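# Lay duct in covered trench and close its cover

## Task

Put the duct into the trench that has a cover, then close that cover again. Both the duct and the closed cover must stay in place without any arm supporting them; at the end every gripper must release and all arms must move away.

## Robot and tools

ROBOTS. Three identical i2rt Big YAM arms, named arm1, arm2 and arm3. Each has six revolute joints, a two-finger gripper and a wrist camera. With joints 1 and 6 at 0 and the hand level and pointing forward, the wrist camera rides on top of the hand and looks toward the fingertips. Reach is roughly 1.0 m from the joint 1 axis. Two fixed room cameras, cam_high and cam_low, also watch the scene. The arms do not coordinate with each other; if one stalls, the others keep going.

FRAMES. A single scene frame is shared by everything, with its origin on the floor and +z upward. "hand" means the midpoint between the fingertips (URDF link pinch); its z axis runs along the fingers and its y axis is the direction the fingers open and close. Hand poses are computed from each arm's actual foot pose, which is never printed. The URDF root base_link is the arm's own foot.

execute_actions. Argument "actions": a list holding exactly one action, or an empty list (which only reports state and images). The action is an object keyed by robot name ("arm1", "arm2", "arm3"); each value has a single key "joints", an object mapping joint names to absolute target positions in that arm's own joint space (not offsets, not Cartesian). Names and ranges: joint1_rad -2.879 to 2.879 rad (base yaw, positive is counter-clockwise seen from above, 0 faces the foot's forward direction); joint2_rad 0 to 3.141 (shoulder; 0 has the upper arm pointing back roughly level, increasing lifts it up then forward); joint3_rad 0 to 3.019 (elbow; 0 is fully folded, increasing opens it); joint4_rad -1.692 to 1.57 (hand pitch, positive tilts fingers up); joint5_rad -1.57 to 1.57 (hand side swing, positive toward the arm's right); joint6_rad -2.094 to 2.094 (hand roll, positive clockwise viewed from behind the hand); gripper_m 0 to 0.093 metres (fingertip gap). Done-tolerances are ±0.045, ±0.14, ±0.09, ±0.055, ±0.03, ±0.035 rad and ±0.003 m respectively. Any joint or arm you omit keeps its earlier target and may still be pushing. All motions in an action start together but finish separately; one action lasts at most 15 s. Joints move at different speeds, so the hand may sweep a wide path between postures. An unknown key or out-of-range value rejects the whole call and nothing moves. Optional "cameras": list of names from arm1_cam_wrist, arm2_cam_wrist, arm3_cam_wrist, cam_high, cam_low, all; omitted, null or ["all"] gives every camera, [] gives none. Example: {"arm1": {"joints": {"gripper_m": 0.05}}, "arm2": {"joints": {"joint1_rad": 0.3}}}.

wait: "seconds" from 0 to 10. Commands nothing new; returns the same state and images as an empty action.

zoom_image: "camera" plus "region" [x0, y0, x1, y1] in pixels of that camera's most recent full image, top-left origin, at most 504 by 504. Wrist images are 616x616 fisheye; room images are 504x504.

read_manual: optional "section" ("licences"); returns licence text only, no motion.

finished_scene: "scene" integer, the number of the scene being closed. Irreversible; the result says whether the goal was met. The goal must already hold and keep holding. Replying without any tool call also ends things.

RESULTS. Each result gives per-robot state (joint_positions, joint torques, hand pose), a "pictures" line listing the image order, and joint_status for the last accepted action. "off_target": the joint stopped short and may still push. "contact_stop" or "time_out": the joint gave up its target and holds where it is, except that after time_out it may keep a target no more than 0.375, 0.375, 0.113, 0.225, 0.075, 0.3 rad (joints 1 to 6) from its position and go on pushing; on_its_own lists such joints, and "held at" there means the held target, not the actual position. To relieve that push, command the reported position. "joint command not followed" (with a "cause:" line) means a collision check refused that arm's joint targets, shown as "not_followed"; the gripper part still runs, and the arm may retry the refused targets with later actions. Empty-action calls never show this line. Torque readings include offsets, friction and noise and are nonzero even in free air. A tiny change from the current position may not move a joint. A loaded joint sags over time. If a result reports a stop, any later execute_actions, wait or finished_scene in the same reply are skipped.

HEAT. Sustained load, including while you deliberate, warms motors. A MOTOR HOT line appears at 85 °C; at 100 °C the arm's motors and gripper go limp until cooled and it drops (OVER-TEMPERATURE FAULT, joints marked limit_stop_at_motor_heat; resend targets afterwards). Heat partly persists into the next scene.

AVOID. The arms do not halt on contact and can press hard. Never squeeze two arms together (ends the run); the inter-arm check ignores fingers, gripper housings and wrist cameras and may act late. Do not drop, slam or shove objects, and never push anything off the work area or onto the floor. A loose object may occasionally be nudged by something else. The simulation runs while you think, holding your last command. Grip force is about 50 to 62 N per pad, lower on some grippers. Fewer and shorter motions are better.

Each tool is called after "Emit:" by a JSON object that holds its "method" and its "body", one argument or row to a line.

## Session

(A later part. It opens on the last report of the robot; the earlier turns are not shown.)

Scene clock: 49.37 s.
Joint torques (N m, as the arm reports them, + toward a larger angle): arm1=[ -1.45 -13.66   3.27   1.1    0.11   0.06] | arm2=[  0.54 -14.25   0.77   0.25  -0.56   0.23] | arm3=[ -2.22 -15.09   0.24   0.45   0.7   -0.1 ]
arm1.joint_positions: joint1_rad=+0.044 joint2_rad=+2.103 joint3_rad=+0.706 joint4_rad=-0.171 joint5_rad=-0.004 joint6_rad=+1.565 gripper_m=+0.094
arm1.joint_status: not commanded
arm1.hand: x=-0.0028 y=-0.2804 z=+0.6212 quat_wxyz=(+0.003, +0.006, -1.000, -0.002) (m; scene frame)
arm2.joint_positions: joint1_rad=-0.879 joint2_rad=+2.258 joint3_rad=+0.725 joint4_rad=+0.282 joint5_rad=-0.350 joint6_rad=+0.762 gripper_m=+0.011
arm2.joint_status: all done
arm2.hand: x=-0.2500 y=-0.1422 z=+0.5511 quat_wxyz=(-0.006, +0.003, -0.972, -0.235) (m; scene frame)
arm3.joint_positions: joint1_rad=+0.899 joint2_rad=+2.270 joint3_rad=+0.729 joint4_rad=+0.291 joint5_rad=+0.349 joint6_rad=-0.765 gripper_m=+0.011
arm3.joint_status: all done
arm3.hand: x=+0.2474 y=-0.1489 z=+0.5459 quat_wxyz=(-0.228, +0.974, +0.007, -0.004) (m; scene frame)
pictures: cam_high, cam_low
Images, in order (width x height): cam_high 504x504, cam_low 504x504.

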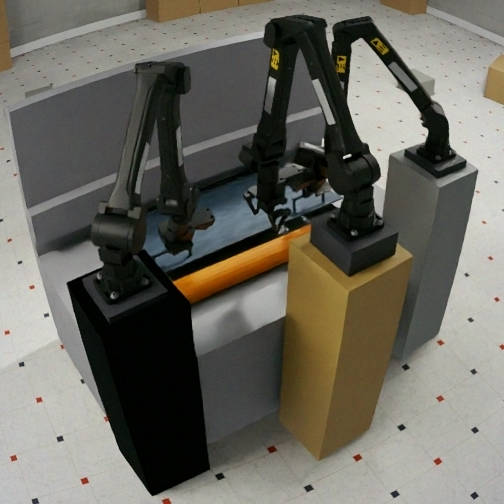

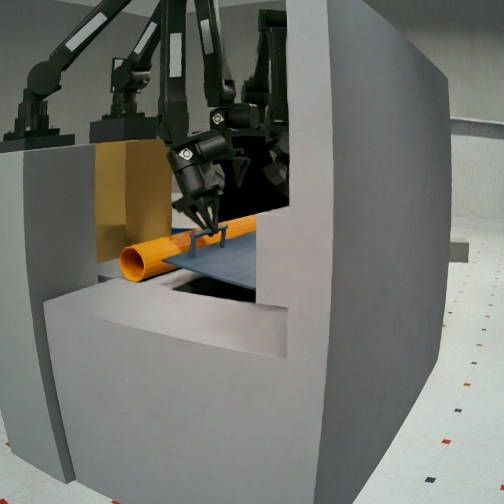

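Emit:
{"method": "execute_actions", "body": {
  "actions": [
    {"arm1":{"joints":{"joint2_rad":2.335,"joint3_rad":0.775,"joint4_rad":0.005}},"arm2":{"joints":{"joint1_rad":-0.74,"joint2_rad":1.975,"joint3_rad":0.83,"joint4_rad":-0.19,"joint5_rad":-0.184,"joint6_rad":0.87}},"arm3":{"joints":{"joint1_rad":0.759,"joint2_rad":1.987,"joint3_rad":0.833,"joint4_rad":-0.18,"joint5_rad":0.184,"joint6_rad":-0.865}}}
  ],
  "cameras": ["arm1_cam_wrist","cam_high","cam_low"]
}}

Scene clock: 51.80 s.
Joint torques (N m, as the arm reports them, + toward a larger angle): arm1=[ -1.14 -14.39   1.63   1.08   0.09   0.07] | arm2=[  1.18 -14.82   4.76  -0.3   -0.63   0.27] | arm3=[ -2.72 -15.51   4.4   -0.13   0.76  -0.19]
arm1.joint_positions: joint1_rad=+0.044 joint2_rad=+2.326 joint3_rad=+0.771 joint4_rad=-0.006 joint5_rad=-0.004 joint6_rad=+1.565 gripper_m=+0.094
arm1.joint_status: all done
arm1.hand: x=-0.0030 y=-0.2802 z=+0.5529 quat_wxyz=(+0.003, +0.006, -1.000, -0.006) (m; scene frame)
arm2.joint_positions: joint1_rad=-0.759 joint2_rad=+2.021 joint3_rad=+0.807 joint4_rad=-0.169 joint5_rad=-0.168 joint6_rad=+0.843 gripper_m=+0.011
arm2.joint_status: all done
arm2.hand: x=-0.2507 y=-0.1152 z=+0.6214 quat_wxyz=(-0.007, +0.002, -0.992, -0.128) (m; scene frame)
arm3.joint_positions: joint1_rad=+0.780 joint2_rad=+2.035 joint3_rad=+0.813 joint4_rad=-0.158 joint5_rad=+0.166 joint6_rad=-0.844 gripper_m=+0.010
arm3.joint_status: all done
arm3.hand: x=+0.2462 y=-0.1203 z=+0.6150 quat_wxyz=(-0.121, +0.993, +0.008, -0.004) (m; scene frame)
pictures: arm1_cam_wrist, cam_high, cam_low
Images, in order (width x height): arm1_cam_wrist 616x616, cam_high 504x504, cam_low 504x504.

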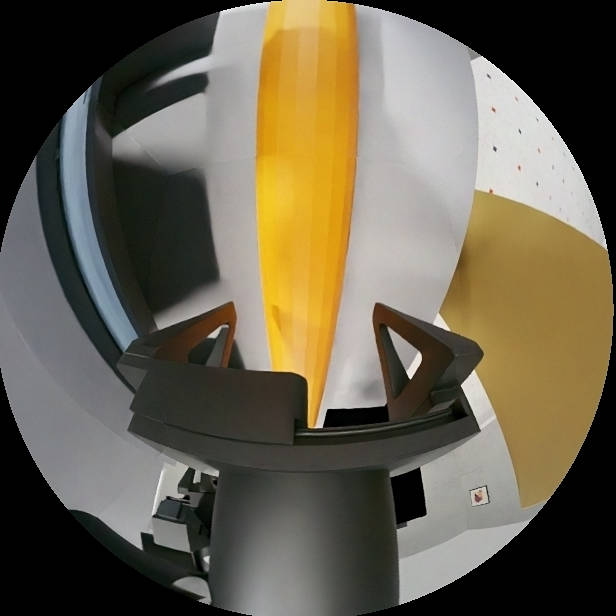

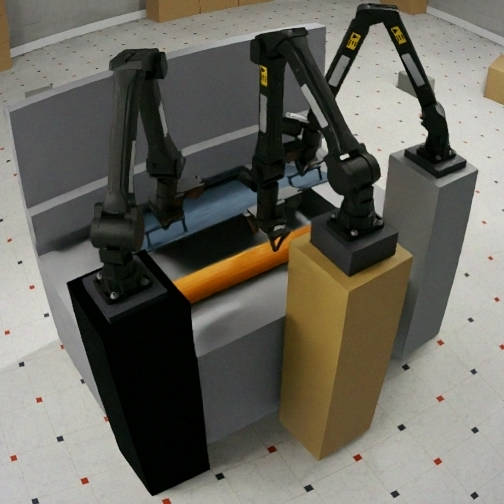

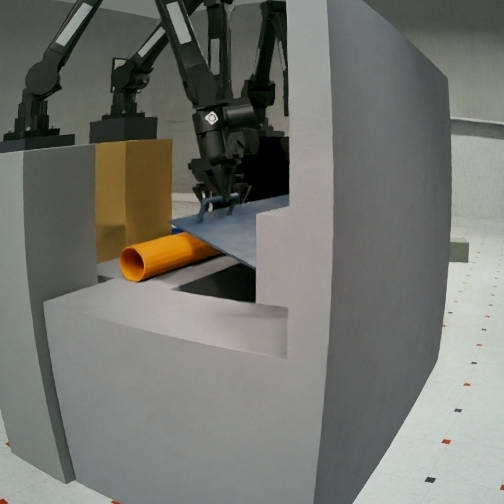

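Emit:
{"method": "execute_actions", "body": {
  "actions": [
    {"arm1":{"joints":{"joint2_rad":2.453,"joint3_rad":0.829,"joint4_rad":0.058}},"arm2":{"joints":{"joint1_rad":-0.645,"joint2_rad":1.90,"joint3_rad":1.025,"joint4_rad":-0.59,"joint5_rad":-0.042,"joint6_rad":0.94}},"arm3":{"joints":{"joint1_rad":0.664,"joint2_rad":1.912,"joint3_rad":1.028,"joint4_rad":-0.58,"joint5_rad":0.042,"joint6_rad":-0.935}}}
  ],
  "cameras": ["arm1_cam_wrist","cam_high","cam_low"]
}}

Scene clock: 54.57 s.
Joint torques (N m, as the arm reports them, + toward a larger angle): arm1=[ -0.85 -14.19   0.73   0.87   0.11   0.06] | arm2=[  1.72 -18.3    7.42  -0.89  -0.32   0.25] | arm3=[ -2.75 -17.6    7.27  -1.     0.43  -0.18]
arm1.joint_positions: joint1_rad=+0.044 joint2_rad=+2.435 joint3_rad=+0.828 joint4_rad=+0.051 joint5_rad=-0.004 joint6_rad=+1.565 gripper_m=+0.094
arm1.joint_status: all done
arm1.hand: x=-0.0031 y=-0.2757 z=+0.5180 quat_wxyz=(+0.003, +0.006, -1.000, -0.008) (m; scene frame)
arm2.joint_positions: joint1_rad=-0.665 joint2_rad=+1.962 joint3_rad=+0.981 joint4_rad=-0.556 joint5_rad=-0.033 joint6_rad=+0.916 gripper_m=+0.011
arm2.joint_status: all done
arm2.hand: x=-0.2514 y=-0.0874 z=+0.6683 quat_wxyz=(-0.003, +0.004, -1.000, -0.026) (m; scene frame)
arm3.joint_positions: joint1_rad=+0.685 joint2_rad=+1.977 joint3_rad=+0.987 joint4_rad=-0.543 joint5_rad=+0.031 joint6_rad=-0.917 gripper_m=+0.010
arm3.joint_status: all done
arm3.hand: x=+0.2457 y=-0.0912 z=+0.6606 quat_wxyz=(-0.020, +1.000, +0.005, +0.000) (m; scene frame)
pictures: arm1_cam_wrist, cam_high, cam_low
Images, in order (width x height): arm1_cam_wrist 616x616, cam_high 504x504, cam_low 504x504.

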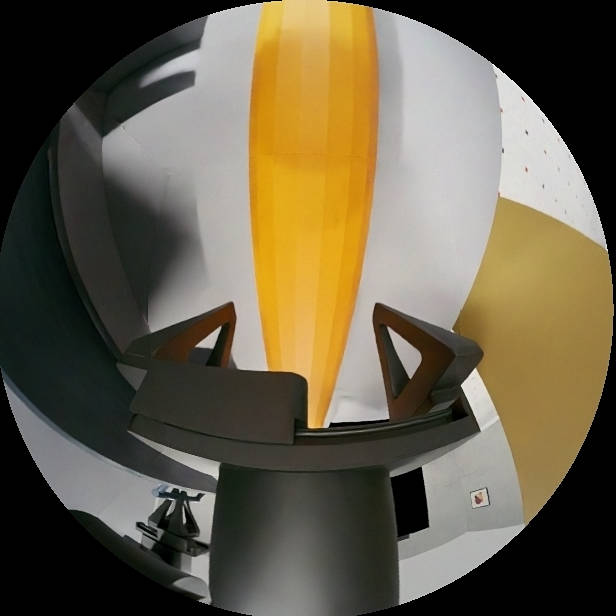

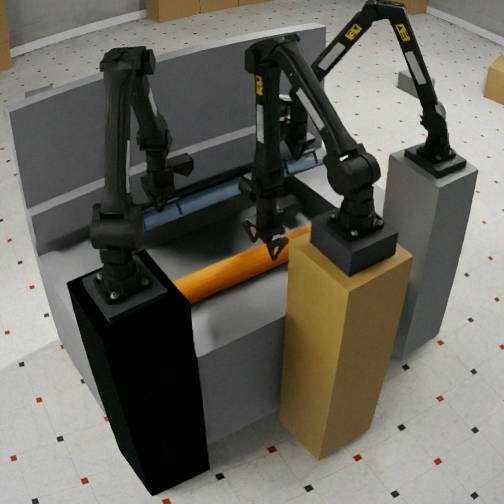

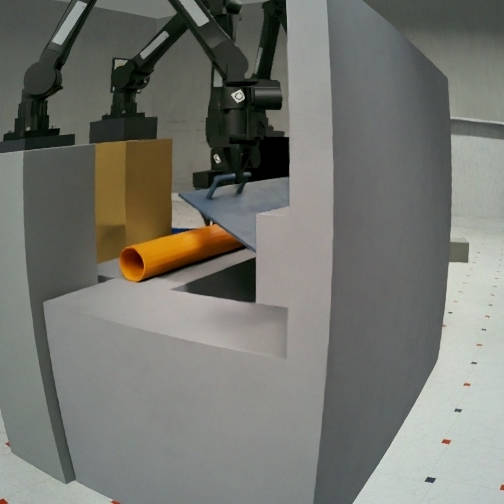

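Emit:
{"method": "execute_actions", "body": {
  "actions": [
    {"arm1":{"joints":{"joint2_rad":2.565,"joint3_rad":0.876,"joint4_rad":0.10}},"arm2":{"joints":{"joint1_rad":-0.545,"joint2_rad":1.94,"joint3_rad":1.32,"joint4_rad":-0.97,"joint5_rad":0.054,"joint6_rad":1.04}},"arm3":{"joints":{"joint1_rad":0.564,"joint2_rad":1.952,"joint3_rad":1.323,"joint4_rad":-0.96,"joint5_rad":-0.054,"joint6_rad":-1.035}}}
  ],
  "cameras": ["arm1_cam_wrist","cam_high","cam_low"]
}}

Scene clock: 56.87 s.
Joint torques (N m, as the arm reports them, + toward a larger angle): arm1=[ -1.01 -14.31   0.09   0.8    0.1    0.06] | arm2=[  0.91 -17.82  10.25  -0.87  -0.6    0.25] | arm3=[ -2.61 -17.68  10.43  -0.97   0.68  -0.15]
arm1.joint_positions: joint1_rad=+0.044 joint2_rad=+2.548 joint3_rad=+0.876 joint4_rad=+0.093 joint5_rad=-0.004 joint6_rad=+1.566 gripper_m=+0.094
arm1.joint_status: all done
arm1.hand: x=-0.0031 y=-0.2867 z=+0.4808 quat_wxyz=(+0.003, +0.006, -1.000, +0.004) (m; scene frame)
arm2.joint_positions: joint1_rad=-0.560 joint2_rad=+1.983 joint3_rad=+1.255 joint4_rad=-0.949 joint5_rad=+0.074 joint6_rad=+1.021 gripper_m=+0.011
arm2.joint_status: all done
arm2.hand: x=-0.2528 y=-0.0329 z=+0.7288 quat_wxyz=(-0.010, +0.005, -0.998, +0.062) (m; scene frame)
arm3.joint_positions: joint1_rad=+0.580 joint2_rad=+1.996 joint3_rad=+1.257 joint4_rad=-0.932 joint5_rad=-0.074 joint6_rad=-1.022 gripper_m=+0.010
arm3.joint_status: all done
arm3.hand: x=+0.2459 y=-0.0347 z=+0.7198 quat_wxyz=(+0.066, +0.998, +0.003, -0.006) (m; scene frame)
pictures: arm1_cam_wrist, cam_high, cam_low
Images, in order (width x height): arm1_cam_wrist 616x616, cam_high 504x504, cam_low 504x504.

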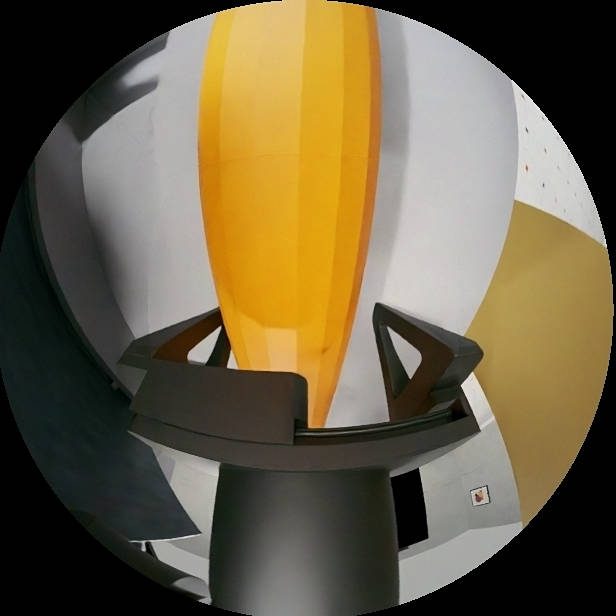

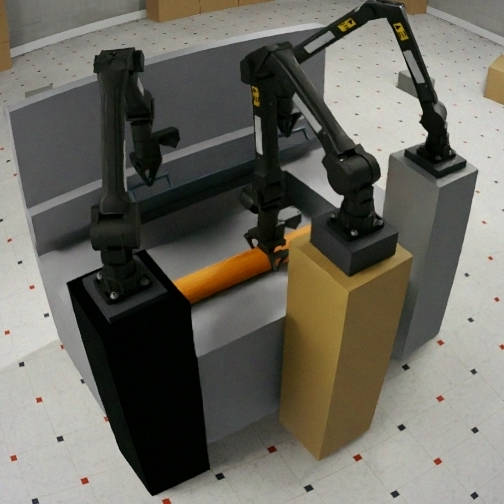

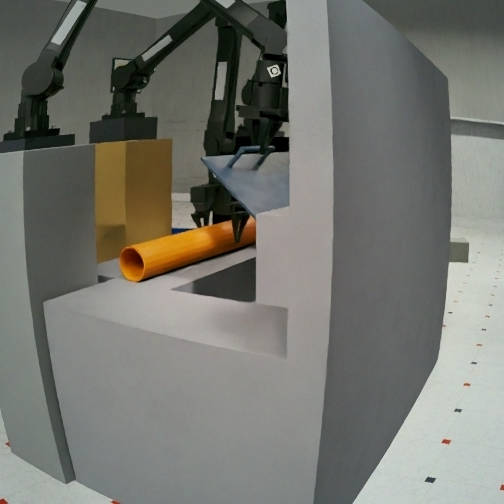

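Emit:
{"method": "execute_actions", "body": {
  "actions": [
    {"arm1":{"joints":{"joint2_rad":2.588,"joint3_rad":0.897,"joint4_rad":0.11}},"arm2":{"joints":{"joint1_rad":-0.49,"joint2_rad":2.05,"joint3_rad":1.59,"joint4_rad":-1.21,"joint5_rad":0.09,"joint6_rad":1.105}},"arm3":{"joints":{"joint1_rad":0.509,"joint2_rad":2.06,"joint3_rad":1.593,"joint4_rad":-1.20,"joint5_rad":-0.09,"joint6_rad":-1.10}}}
  ],
  "cameras": ["arm1_cam_wrist","cam_high","cam_low"]
}}

Emit:
{"method": "execute_actions", "body": {
  "actions": [
    {"arm1":{"joints":{"gripper_m":0.0}}}
  ],
  "cameras": ["arm1_cam_wrist","arm2_cam_wrist"]
}}

Scene clock: 59.03 s.
Joint torques (N m, as the arm reports them, + toward a larger angle): arm1=[ -1.44 -12.92   0.5    1.12   0.08   0.06] | arm2=[  1.01 -18.03  11.87   0.27  -0.57   0.21] | arm3=[ -2.14 -18.39  12.18   0.12   0.58  -0.14]
arm1.joint_positions: joint1_rad=+0.044 joint2_rad=+2.558 joint3_rad=+0.893 joint4_rad=+0.099 joint5_rad=-0.004 joint6_rad=+1.566 gripper_m=+0.094
arm1.joint_status: all done
arm1.hand: x=-0.0032 y=-0.2789 z=+0.4772 quat_wxyz=(+0.003, +0.006, -1.000, -0.003) (m; scene frame)
arm2.joint_positions: joint1_rad=-0.503 joint2_rad=+2.072 joint3_rad=+1.507 joint4_rad=-1.221 joint5_rad=+0.110 joint6_rad=+1.087 gripper_m=+0.011
arm2.joint_status: all done
arm2.hand: x=-0.2538 y=+0.0130 z=+0.7633 quat_wxyz=(-0.004, +0.005, -0.993, +0.118) (m; scene frame)
arm3.joint_positions: joint1_rad=+0.523 joint2_rad=+2.085 joint3_rad=+1.510 joint4_rad=-1.204 joint5_rad=-0.108 joint6_rad=-1.088 gripper_m=+0.010
arm3.joint_status: all done
arm3.hand: x=+0.2462 y=+0.0124 z=+0.7529 quat_wxyz=(+0.121, +0.993, +0.004, +0.001) (m; scene frame)
pictures: arm1_cam_wrist, cam_high, cam_low
Images, in order (width x height): arm1_cam_wrist 616x616, cam_high 504x504, cam_low 504x504.

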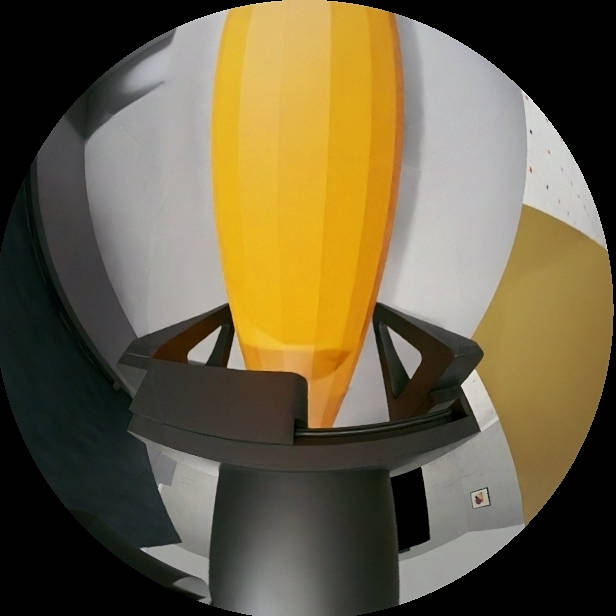

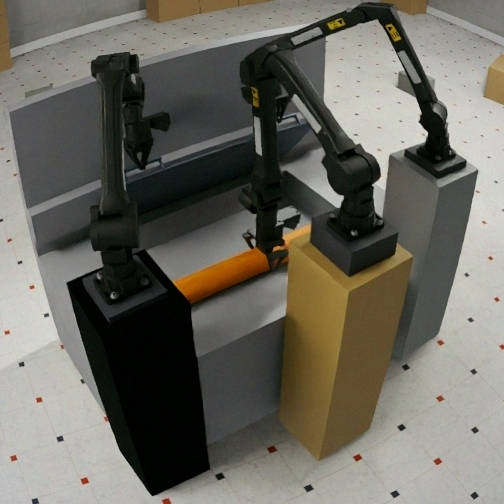

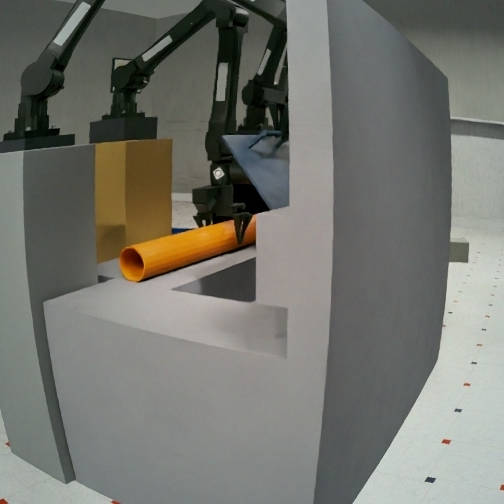

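Scene clock: 59.77 s.
Joint torques (N m, as the arm reports them, + toward a larger angle): arm1=[ -1.34 -13.16   0.33   0.95   0.1    0.04] | arm2=[  0.59 -17.44  11.81   0.32  -0.61   0.2 ] | arm3=[ -2.18 -18.39  12.17   0.11   0.58  -0.14]
arm1.joint_positions: joint1_rad=+0.044 joint2_rad=+2.558 joint3_rad=+0.895 joint4_rad=+0.101 joint5_rad=-0.004 joint6_rad=+1.568 gripper_m=+0.074
arm1.joint_status: gripper_m off_target (ended at +0.074, target +0.000)
arm1.hand: x=-0.0032 y=-0.2775 z=+0.4770 quat_wxyz=(+0.003, +0.005, -1.000, -0.005) (m; scene frame)
arm2.joint_positions: joint1_rad=-0.503 joint2_rad=+2.072 joint3_rad=+1.507 joint4_rad=-1.221 joint5_rad=+0.110 joint6_rad=+1.087 gripper_m=+0.011
arm2.joint_status: not commanded
arm2.hand: x=-0.2538 y=+0.0130 z=+0.7633 quat_wxyz=(-0.004, +0.005, -0.993, +0.118) (m; scene frame)
arm3.joint_positions: joint1_rad=+0.523 joint2_rad=+2.085 joint3_rad=+1.510 joint4_rad=-1.204 joint5_rad=-0.108 joint6_rad=-1.088 gripper_m=+0.010
arm3.joint_status: not commanded
arm3.hand: x=+0.2462 y=+0.0124 z=+0.7529 quat_wxyz=(+0.121, +0.993, +0.004, +0.001) (m; scene frame)
pictures: arm1_cam_wrist, arm2_cam_wrist
Images, in order (width x height): arm1_cam_wrist 616x616, arm2_cam_wrist 616x616.

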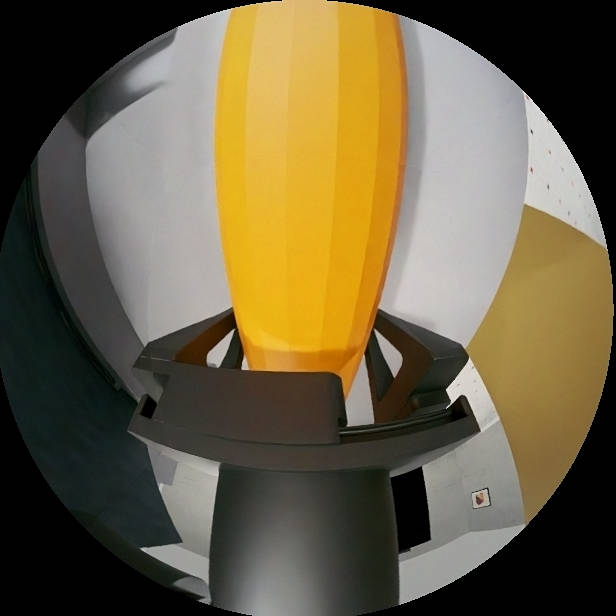

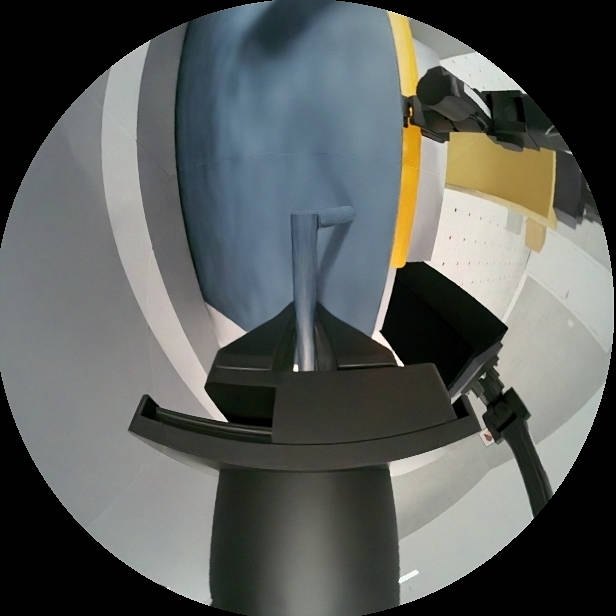

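Emit:
{"method": "execute_actions", "body": {
  "actions": [
    {"arm1":{"joints":{"joint2_rad":2.36,"joint3_rad":1.0,"joint4_rad":-0.19}}}
  ],
  "cameras": ["arm1_cam_wrist","cam_high","cam_low"]
}}

Scene clock: 61.77 s.
Joint torques (N m, as the arm reports them, + toward a larger angle): arm1=[ -1.31 -18.48   3.34   0.16   0.08   0.03] | arm2=[  0.55 -18.49  11.78   0.41  -0.56   0.24] | arm3=[ -2.09 -18.31  12.17   0.1    0.57  -0.14]
arm1.joint_positions: joint1_rad=+0.044 joint2_rad=+2.373 joint3_rad=+0.995 joint4_rad=-0.182 joint5_rad=-0.003 joint6_rad=+1.569 gripper_m=+0.074
arm1.joint_status: all done
arm1.hand: x=-0.0034 y=-0.2022 z=+0.5452 quat_wxyz=(+0.003, +0.004, -1.000, -0.006) (m; scene frame)
arm2.joint_positions: joint1_rad=-0.503 joint2_rad=+2.072 joint3_rad=+1.507 joint4_rad=-1.221 joint5_rad=+0.110 joint6_rad=+1.087 gripper_m=+0.011
arm2.joint_status: not commanded
arm2.hand: x=-0.2538 y=+0.0130 z=+0.7633 quat_wxyz=(-0.004, +0.005, -0.993, +0.118) (m; scene frame)
arm3.joint_positions: joint1_rad=+0.523 joint2_rad=+2.085 joint3_rad=+1.510 joint4_rad=-1.204 joint5_rad=-0.108 joint6_rad=-1.088 gripper_m=+0.010
arm3.joint_status: not commanded
arm3.hand: x=+0.2462 y=+0.0124 z=+0.7529 quat_wxyz=(+0.121, +0.993, +0.004, +0.001) (m; scene frame)
pictures: arm1_cam_wrist, cam_high, cam_low
Images, in order (width x height): arm1_cam_wrist 616x616, cam_high 504x504, cam_low 504x504.

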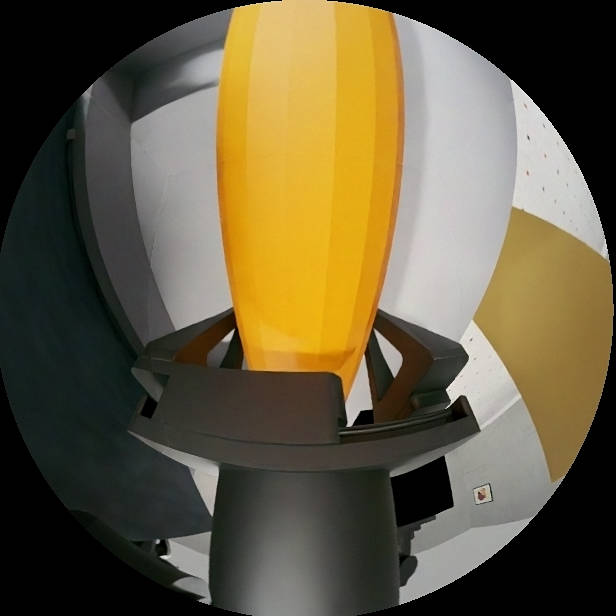

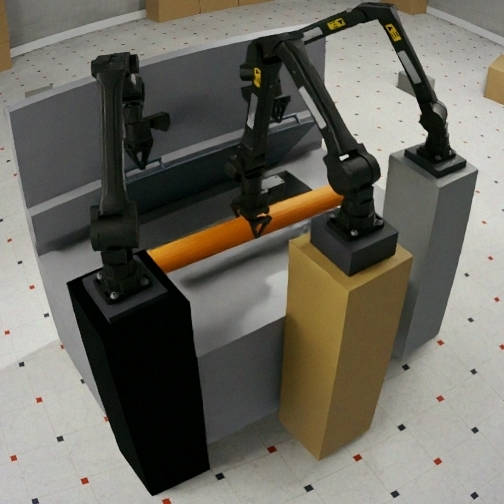

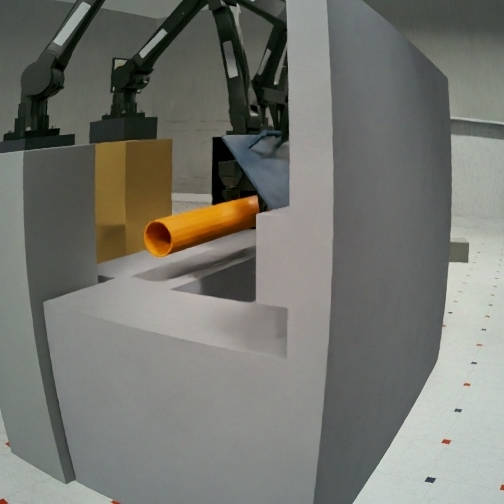

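Emit:
{"method": "execute_actions", "body": {
  "actions": [
    {"arm1":{"joints":{"joint2_rad":2.53,"joint3_rad":1.215,"joint4_rad":0.03}}}
  ],
  "cameras": ["arm1_cam_wrist","cam_high","cam_low"]
}}

Scene clock: 64.30 s.
Joint torques (N m, as the arm reports them, + toward a larger angle): arm1=[ -1.17 -21.04   4.86   1.93   0.08  -0.01] | arm2=[  1.05 -17.25  12.04   0.41  -0.59   0.21] | arm3=[ -2.15 -18.29  12.17   0.1    0.58  -0.14]
arm1.joint_positions: joint1_rad=+0.044 joint2_rad=+2.553 joint3_rad=+1.200 joint4_rad=+0.013 joint5_rad=-0.003 joint6_rad=+1.569 gripper_m=+0.074
arm1.joint_status: all done
arm1.hand: x=-0.0041 y=-0.1064 z=+0.4929 quat_wxyz=(+0.003, +0.004, -0.993, -0.116) (m; scene frame)
arm2.joint_positions: joint1_rad=-0.503 joint2_rad=+2.072 joint3_rad=+1.507 joint4_rad=-1.221 joint5_rad=+0.110 joint6_rad=+1.087 gripper_m=+0.011
arm2.joint_status: not commanded
arm2.hand: x=-0.2538 y=+0.0130 z=+0.7633 quat_wxyz=(-0.004, +0.005, -0.993, +0.118) (m; scene frame)
arm3.joint_positions: joint1_rad=+0.523 joint2_rad=+2.085 joint3_rad=+1.510 joint4_rad=-1.204 joint5_rad=-0.108 joint6_rad=-1.088 gripper_m=+0.010
arm3.joint_status: not commanded
arm3.hand: x=+0.2462 y=+0.0124 z=+0.7529 quat_wxyz=(+0.121, +0.993, +0.004, +0.001) (m; scene frame)
pictures: arm1_cam_wrist, cam_high, cam_low
Images, in order (width x height): arm1_cam_wrist 616x616, cam_high 504x504, cam_low 504x504.

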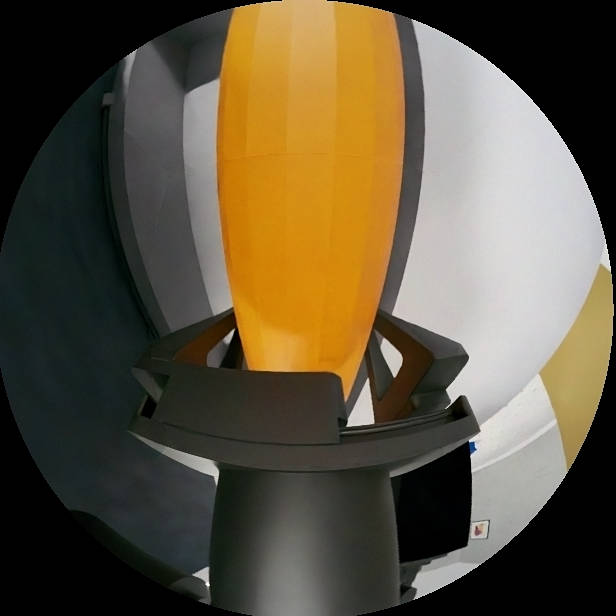

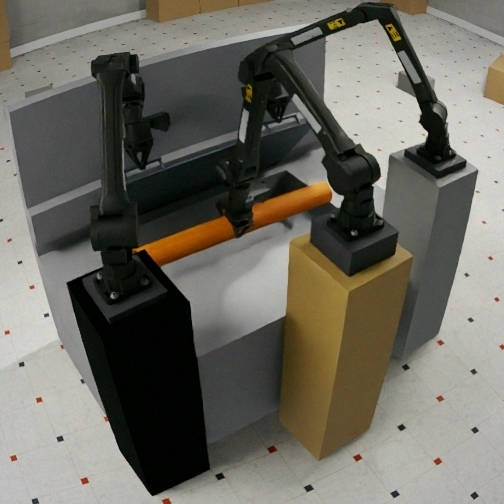

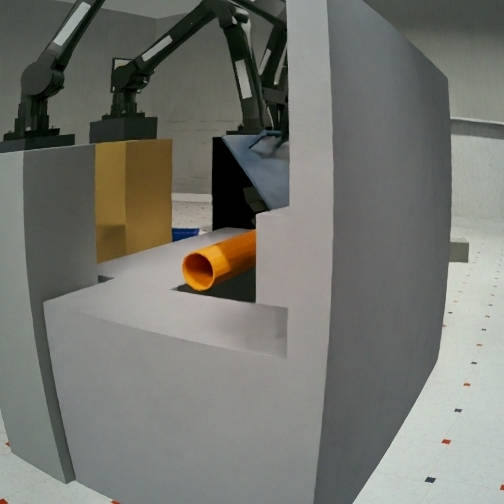

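Emit:
{"method": "zoom_image", "body": {
  "camera": "cam_high",
  "region": [100, 140, 380, 300]
}}

Emit:
{"method": "zoom_image", "body": {
  "camera": "cam_low",
  "region": [140, 220, 280, 320]
}}

Region (100, 140, 380, 300) of cam_high's 504x504 image, scaled by 1.800, with more detail than that image has; it fills the top 288 rows of this view, and the rest is white.

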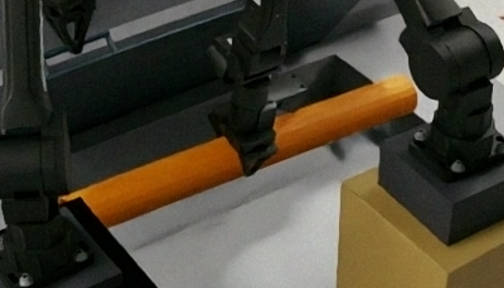

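Region (140, 220, 280, 320) of cam_low's 504x504 image, scaled by 3.600, with more detail than that image has; it fills the top 360 rows of this view, and the rest is white.

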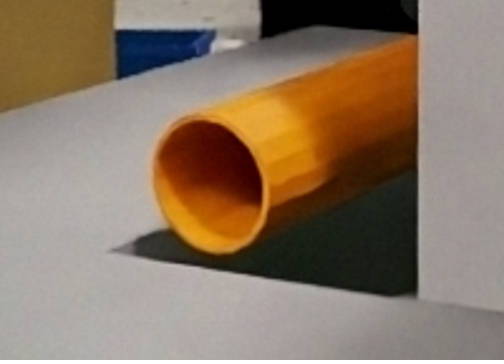

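Emit:
{"method": "execute_actions", "body": {
  "actions": [
    {"arm1":{"joints":{"joint1_rad":0.075,"joint2_rad":2.66,"joint3_rad":1.40,"joint4_rad":-0.065,"joint6_rad":1.60}}}
  ],
  "cameras": ["arm1_cam_wrist","cam_high","cam_low"]
}}

Scene clock: 68.57 s.
Joint torques (N m, as the arm reports them, + toward a larger angle): arm1=[ -0.79 -22.51   6.96   0.76   0.09   0.05] | arm2=[  1.76 -18.05  11.89   0.19  -0.62   0.24] | arm3=[ -2.13 -18.32  12.16   0.09   0.58  -0.15]
arm1.joint_positions: joint1_rad=+0.072 joint2_rad=+2.680 joint3_rad=+1.365 joint4_rad=-0.061 joint5_rad=-0.003 joint6_rad=+1.595 gripper_m=+0.074
arm1.joint_status: all done
arm1.hand: x=-0.0195 y=-0.0846 z=+0.4485 quat_wxyz=(+0.006, +0.005, -0.995, -0.098) (m; scene frame)
arm2.joint_positions: joint1_rad=-0.503 joint2_rad=+2.072 joint3_rad=+1.507 joint4_rad=-1.221 joint5_rad=+0.110 joint6_rad=+1.087 gripper_m=+0.011
arm2.joint_status: not commanded
arm2.hand: x=-0.2538 y=+0.0130 z=+0.7633 quat_wxyz=(-0.004, +0.005, -0.993, +0.118) (m; scene frame)
arm3.joint_positions: joint1_rad=+0.523 joint2_rad=+2.085 joint3_rad=+1.510 joint4_rad=-1.204 joint5_rad=-0.108 joint6_rad=-1.088 gripper_m=+0.010
arm3.joint_status: not commanded
arm3.hand: x=+0.2462 y=+0.0124 z=+0.7529 quat_wxyz=(+0.121, +0.993, +0.004, +0.001) (m; scene frame)
pictures: arm1_cam_wrist, cam_high, cam_low
Images, in order (width x height): arm1_cam_wrist 616x616, cam_high 504x504, cam_low 504x504.

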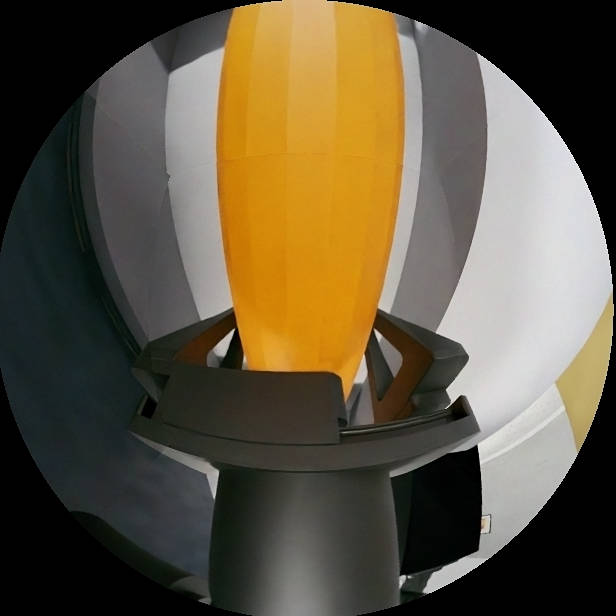

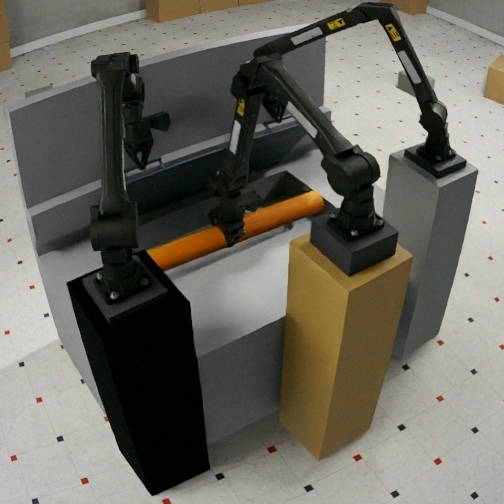

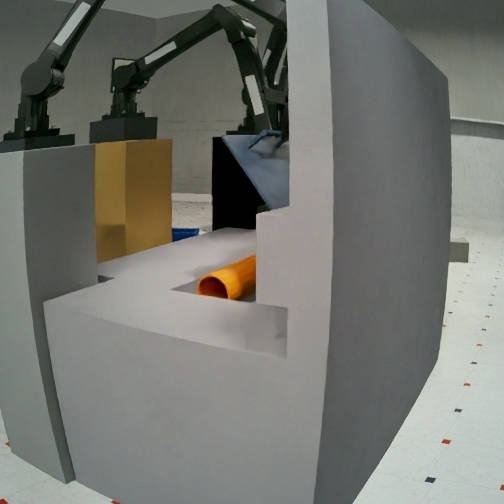

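Emit:
{"method": "execute_actions", "body": {
  "actions": [
    {"arm1":{"joints":{"joint2_rad":2.862,"joint3_rad":1.655,"joint4_rad":-0.165}}}
  ],
  "cameras": ["arm1_cam_wrist","cam_high"]
}}

Scene clock: 70.20 s.
Joint torques (N m, as the arm reports them, + toward a larger angle): arm1=[ -0.65 -23.85   7.66   0.79   0.01   0.  ] | arm2=[  0.98 -17.57  11.86   0.34  -0.52   0.2 ] | arm3=[ -2.18 -18.39  12.16   0.11   0.57  -0.14]
arm1.joint_positions: joint1_rad=+0.072 joint2_rad=+2.883 joint3_rad=+1.618 joint4_rad=-0.163 joint5_rad=-0.001 joint6_rad=+1.598 gripper_m=+0.074
arm1.joint_status: all done
arm1.hand: x=-0.0199 y=-0.0647 z=+0.3752 quat_wxyz=(+0.004, +0.004, -0.997, -0.072) (m; scene frame)
arm2.joint_positions: joint1_rad=-0.503 joint2_rad=+2.072 joint3_rad=+1.507 joint4_rad=-1.221 joint5_rad=+0.110 joint6_rad=+1.087 gripper_m=+0.011
arm2.joint_status: not commanded
arm2.hand: x=-0.2538 y=+0.0130 z=+0.7633 quat_wxyz=(-0.004, +0.005, -0.993, +0.118) (m; scene frame)
arm3.joint_positions: joint1_rad=+0.523 joint2_rad=+2.085 joint3_rad=+1.510 joint4_rad=-1.204 joint5_rad=-0.108 joint6_rad=-1.088 gripper_m=+0.010
arm3.joint_status: not commanded
arm3.hand: x=+0.2462 y=+0.0124 z=+0.7529 quat_wxyz=(+0.121, +0.993, +0.004, +0.001) (m; scene frame)
pictures: arm1_cam_wrist, cam_high
Images, in order (width x height): arm1_cam_wrist 616x616, cam_high 504x504.

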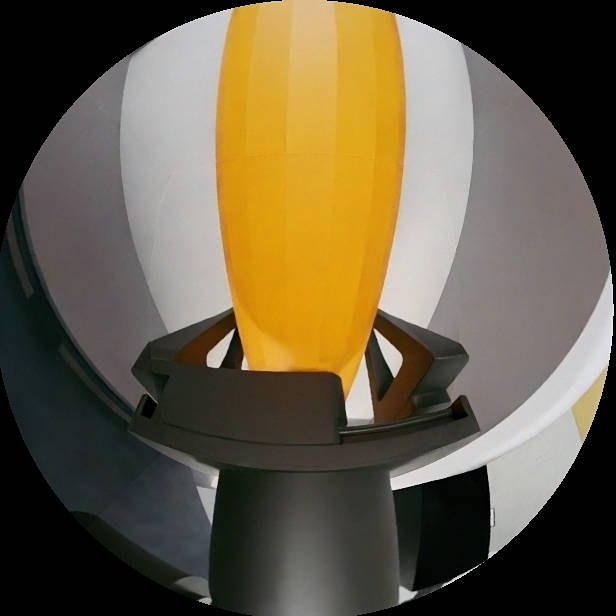

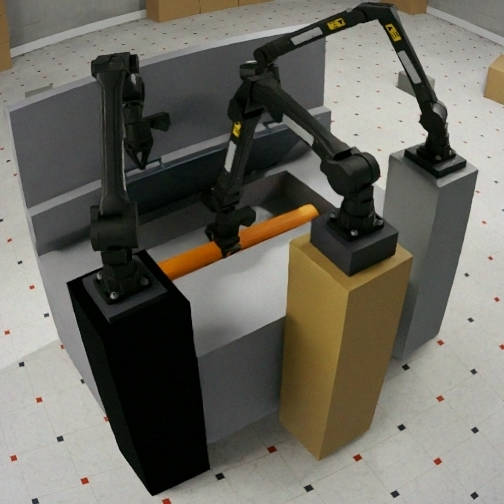

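Emit:
{"method": "execute_actions", "body": {
  "actions": [
    {"arm1":{"joints":{"joint2_rad":2.895}}}
  ],
  "cameras": ["arm1_cam_wrist"]
}}

Scene clock: 71.23 s.
Joint torques (N m, as the arm reports them, + toward a larger angle): arm1=[ -0.26 -21.57   7.16   0.71   0.     0.1 ] | arm2=[  0.68 -18.02  11.75   0.41  -0.59   0.23] | arm3=[ -2.17 -18.35  12.17   0.11   0.58  -0.14]
arm1.joint_positions: joint1_rad=+0.072 joint2_rad=+2.892 joint3_rad=+1.621 joint4_rad=-0.163 joint5_rad=-0.001 joint6_rad=+1.593 gripper_m=+0.074
arm1.joint_status: all done
arm1.hand: x=-0.0198 y=-0.0677 z=+0.3710 quat_wxyz=(+0.004, +0.006, -0.998, -0.069) (m; scene frame)
arm2.joint_positions: joint1_rad=-0.503 joint2_rad=+2.072 joint3_rad=+1.507 joint4_rad=-1.221 joint5_rad=+0.110 joint6_rad=+1.087 gripper_m=+0.011
arm2.joint_status: not commanded
arm2.hand: x=-0.2538 y=+0.0130 z=+0.7633 quat_wxyz=(-0.004, +0.005, -0.993, +0.118) (m; scene frame)
arm3.joint_positions: joint1_rad=+0.523 joint2_rad=+2.085 joint3_rad=+1.510 joint4_rad=-1.204 joint5_rad=-0.108 joint6_rad=-1.088 gripper_m=+0.010
arm3.joint_status: not commanded
arm3.hand: x=+0.2462 y=+0.0124 z=+0.7529 quat_wxyz=(+0.121, +0.993, +0.004, +0.001) (m; scene frame)
pictures: arm1_cam_wrist
Images, in order (width x height): arm1_cam_wrist 616x616.

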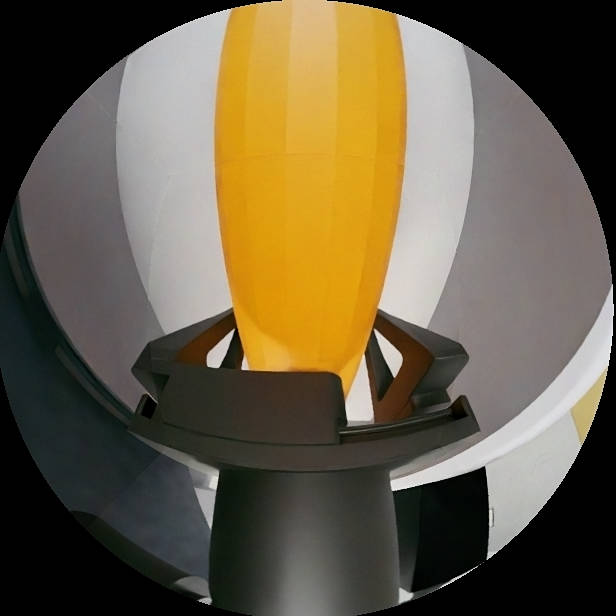

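Emit:
{"method": "execute_actions", "body": {
  "actions": [
    {"arm1":{"joints":{"gripper_m":0.093}}}
  ],
  "cameras": []
}}

Emit:
{"method": "execute_actions", "body": {
  "actions": [
    {"arm1":{"joints":{"joint2_rad":2.665,"joint3_rad":1.375,"joint4_rad":-0.08}}}
  ],
  "cameras": ["arm1_cam_wrist","cam_high"]
}}

Scene clock: 72.53 s.
Joint torques (N m, as the arm reports them, + toward a larger angle): arm1=[ -0.67 -21.49   6.12   0.75  -0.01   0.07] | arm2=[  0.83 -17.02  11.94   0.25  -0.52   0.17] | arm3=[ -2.09 -18.34  12.14   0.11   0.58  -0.14]
arm1.joint_positions: joint1_rad=+0.072 joint2_rad=+2.892 joint3_rad=+1.636 joint4_rad=-0.163 joint5_rad=-0.001 joint6_rad=+1.593 gripper_m=+0.093
arm1.joint_status: all done
arm1.hand: x=-0.0201 y=-0.0587 z=+0.3733 quat_wxyz=(+0.004, +0.006, -0.997, -0.077) (m; scene frame)
arm2.joint_positions: joint1_rad=-0.503 joint2_rad=+2.072 joint3_rad=+1.507 joint4_rad=-1.221 joint5_rad=+0.110 joint6_rad=+1.087 gripper_m=+0.011
arm2.joint_status: not commanded
arm2.hand: x=-0.2538 y=+0.0130 z=+0.7633 quat_wxyz=(-0.004, +0.005, -0.993, +0.118) (m; scene frame)
arm3.joint_positions: joint1_rad=+0.523 joint2_rad=+2.085 joint3_rad=+1.510 joint4_rad=-1.204 joint5_rad=-0.108 joint6_rad=-1.088 gripper_m=+0.010
arm3.joint_status: not commanded
arm3.hand: x=+0.2462 y=+0.0124 z=+0.7529 quat_wxyz=(+0.121, +0.993, +0.004, +0.001) (m; scene frame)
pictures: none
No camera images: the call's "cameras" was empty. Leave "cameras" out to get every camera's image.

Scene clock: 73.70 s.
Joint torques (N m, as the arm reports them, + toward a larger angle): arm1=[ -0.6  -20.16   4.03   1.39  -0.01   0.06] | arm2=[  0.64 -17.24  11.9    0.17  -0.58   0.23] | arm3=[ -2.14 -18.32  12.17   0.1    0.57  -0.15]
arm1.joint_positions: joint1_rad=+0.072 joint2_rad=+2.658 joint3_rad=+1.378 joint4_rad=-0.090 joint5_rad=-0.001 joint6_rad=+1.594 gripper_m=+0.093
arm1.joint_status: all done
arm1.hand: x=-0.0194 y=-0.0722 z=+0.4609 quat_wxyz=(+0.004, +0.006, -0.995, -0.101) (m; scene frame)
arm2.joint_positions: joint1_rad=-0.503 joint2_rad=+2.072 joint3_rad=+1.507 joint4_rad=-1.221 joint5_rad=+0.110 joint6_rad=+1.087 gripper_m=+0.011
arm2.joint_status: not commanded
arm2.hand: x=-0.2538 y=+0.0130 z=+0.7633 quat_wxyz=(-0.004, +0.005, -0.993, +0.118) (m; scene frame)
arm3.joint_positions: joint1_rad=+0.523 joint2_rad=+2.085 joint3_rad=+1.510 joint4_rad=-1.204 joint5_rad=-0.108 joint6_rad=-1.088 gripper_m=+0.010
arm3.joint_status: not commanded
arm3.hand: x=+0.2462 y=+0.0124 z=+0.7529 quat_wxyz=(+0.121, +0.993, +0.004, +0.001) (m; scene frame)
pictures: arm1_cam_wrist, cam_high
Images, in order (width x height): arm1_cam_wrist 616x616, cam_high 504x504.

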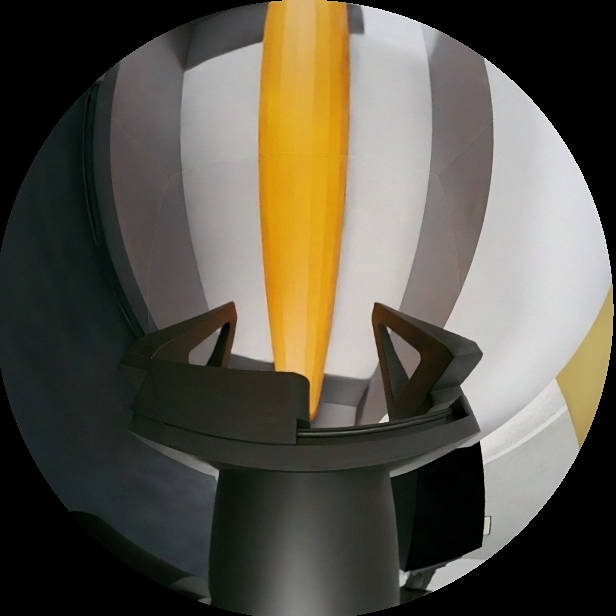

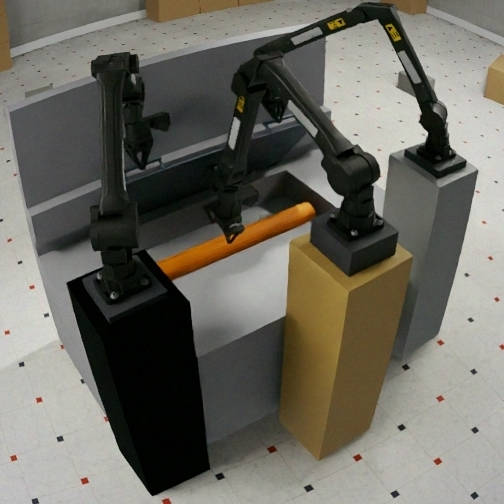

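Emit:
{"method": "execute_actions", "body": {
  "actions": [
    {"arm1":{"joints":{"joint1_rad":0.04,"joint2_rad":2.10,"joint3_rad":0.71,"joint4_rad":-0.16}}}
  ],
  "cameras": []
}}

Emit:
{"method": "execute_actions", "body": {
  "actions": [
    {"arm1":{"joints":{"joint2_rad":1.6,"joint3_rad":0.5,"joint4_rad":-0.4}},"arm2":{"joints":{"joint1_rad":-0.56,"joint2_rad":1.96,"joint3_rad":1.275,"joint4_rad":-0.95,"joint5_rad":0.064,"joint6_rad":1.025}},"arm3":{"joints":{"joint1_rad":0.58,"joint2_rad":1.972,"joint3_rad":1.278,"joint4_rad":-0.935,"joint5_rad":-0.064,"joint6_rad":-1.025}}}
  ],
  "cameras": ["cam_high"]
}}

Scene clock: 76.30 s.
Joint torques (N m, as the arm reports them, + toward a larger angle): arm1=[ -0.94 -13.46   3.69   0.29   0.     0.06] | arm2=[  1.55 -18.13  11.85   0.48  -0.59   0.21] | arm3=[ -2.11 -18.34  12.15   0.1    0.58  -0.14]
arm1.joint_positions: joint1_rad=+0.042 joint2_rad=+2.099 joint3_rad=+0.703 joint4_rad=-0.155 joint5_rad=-0.001 joint6_rad=+1.594 gripper_m=+0.093
arm1.joint_status: all done
arm1.hand: x=-0.0016 y=-0.2771 z=+0.6223 quat_wxyz=(+0.002, -0.009, -1.000, -0.011) (m; scene frame)
arm2.joint_positions: joint1_rad=-0.503 joint2_rad=+2.072 joint3_rad=+1.507 joint4_rad=-1.221 joint5_rad=+0.110 joint6_rad=+1.087 gripper_m=+0.011
arm2.joint_status: not commanded
arm2.hand: x=-0.2538 y=+0.0130 z=+0.7633 quat_wxyz=(-0.004, +0.005, -0.993, +0.118) (m; scene frame)
arm3.joint_positions: joint1_rad=+0.523 joint2_rad=+2.085 joint3_rad=+1.510 joint4_rad=-1.204 joint5_rad=-0.108 joint6_rad=-1.088 gripper_m=+0.010
arm3.joint_status: not commanded
arm3.hand: x=+0.2462 y=+0.0124 z=+0.7529 quat_wxyz=(+0.121, +0.993, +0.004, +0.001) (m; scene frame)
pictures: none
No camera images: the call's "cameras" was empty. Leave "cameras" out to get every camera's image.

Scene clock: 77.53 s.
Joint torques (N m, as the arm reports them, + toward a larger angle): arm1=[-0.78 -9.13  6.55  0.34 -0.03  0.04] | arm2=[  1.12 -18.96   6.99   0.94  -0.33   0.09] | arm3=[ -2.57 -18.58   7.19   0.71   0.32  -0.09]
arm1.joint_positions: joint1_rad=+0.042 joint2_rad=+1.603 joint3_rad=+0.490 joint4_rad=-0.390 joint5_rad=-0.001 joint6_rad=+1.594 gripper_m=+0.093
arm1.joint_status: all done
arm1.hand: x=-0.0011 y=-0.3322 z=+0.7398 quat_wxyz=(+0.002, -0.010, -0.999, -0.035) (m; scene frame)
arm2.joint_positions: joint1_rad=-0.577 joint2_rad=+2.013 joint3_rad=+1.249 joint4_rad=-0.970 joint5_rad=+0.076 joint6_rad=+1.014 gripper_m=+0.011
arm2.joint_status: all done
arm2.hand: x=-0.2523 y=-0.0491 z=+0.7143 quat_wxyz=(+0.005, +0.001, -0.996, +0.086) (m; scene frame)
arm3.joint_positions: joint1_rad=+0.598 joint2_rad=+2.025 joint3_rad=+1.251 joint4_rad=-0.951 joint5_rad=-0.075 joint6_rad=-1.018 gripper_m=+0.010
arm3.joint_status: all done
arm3.hand: x=+0.2458 y=-0.0512 z=+0.7051 quat_wxyz=(+0.090, +0.996, +0.009, +0.009) (m; scene frame)
pictures: cam_high
Images, in order (width x height): cam_high 504x504.

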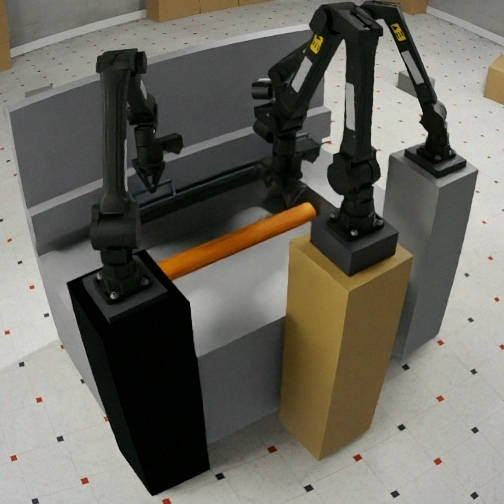

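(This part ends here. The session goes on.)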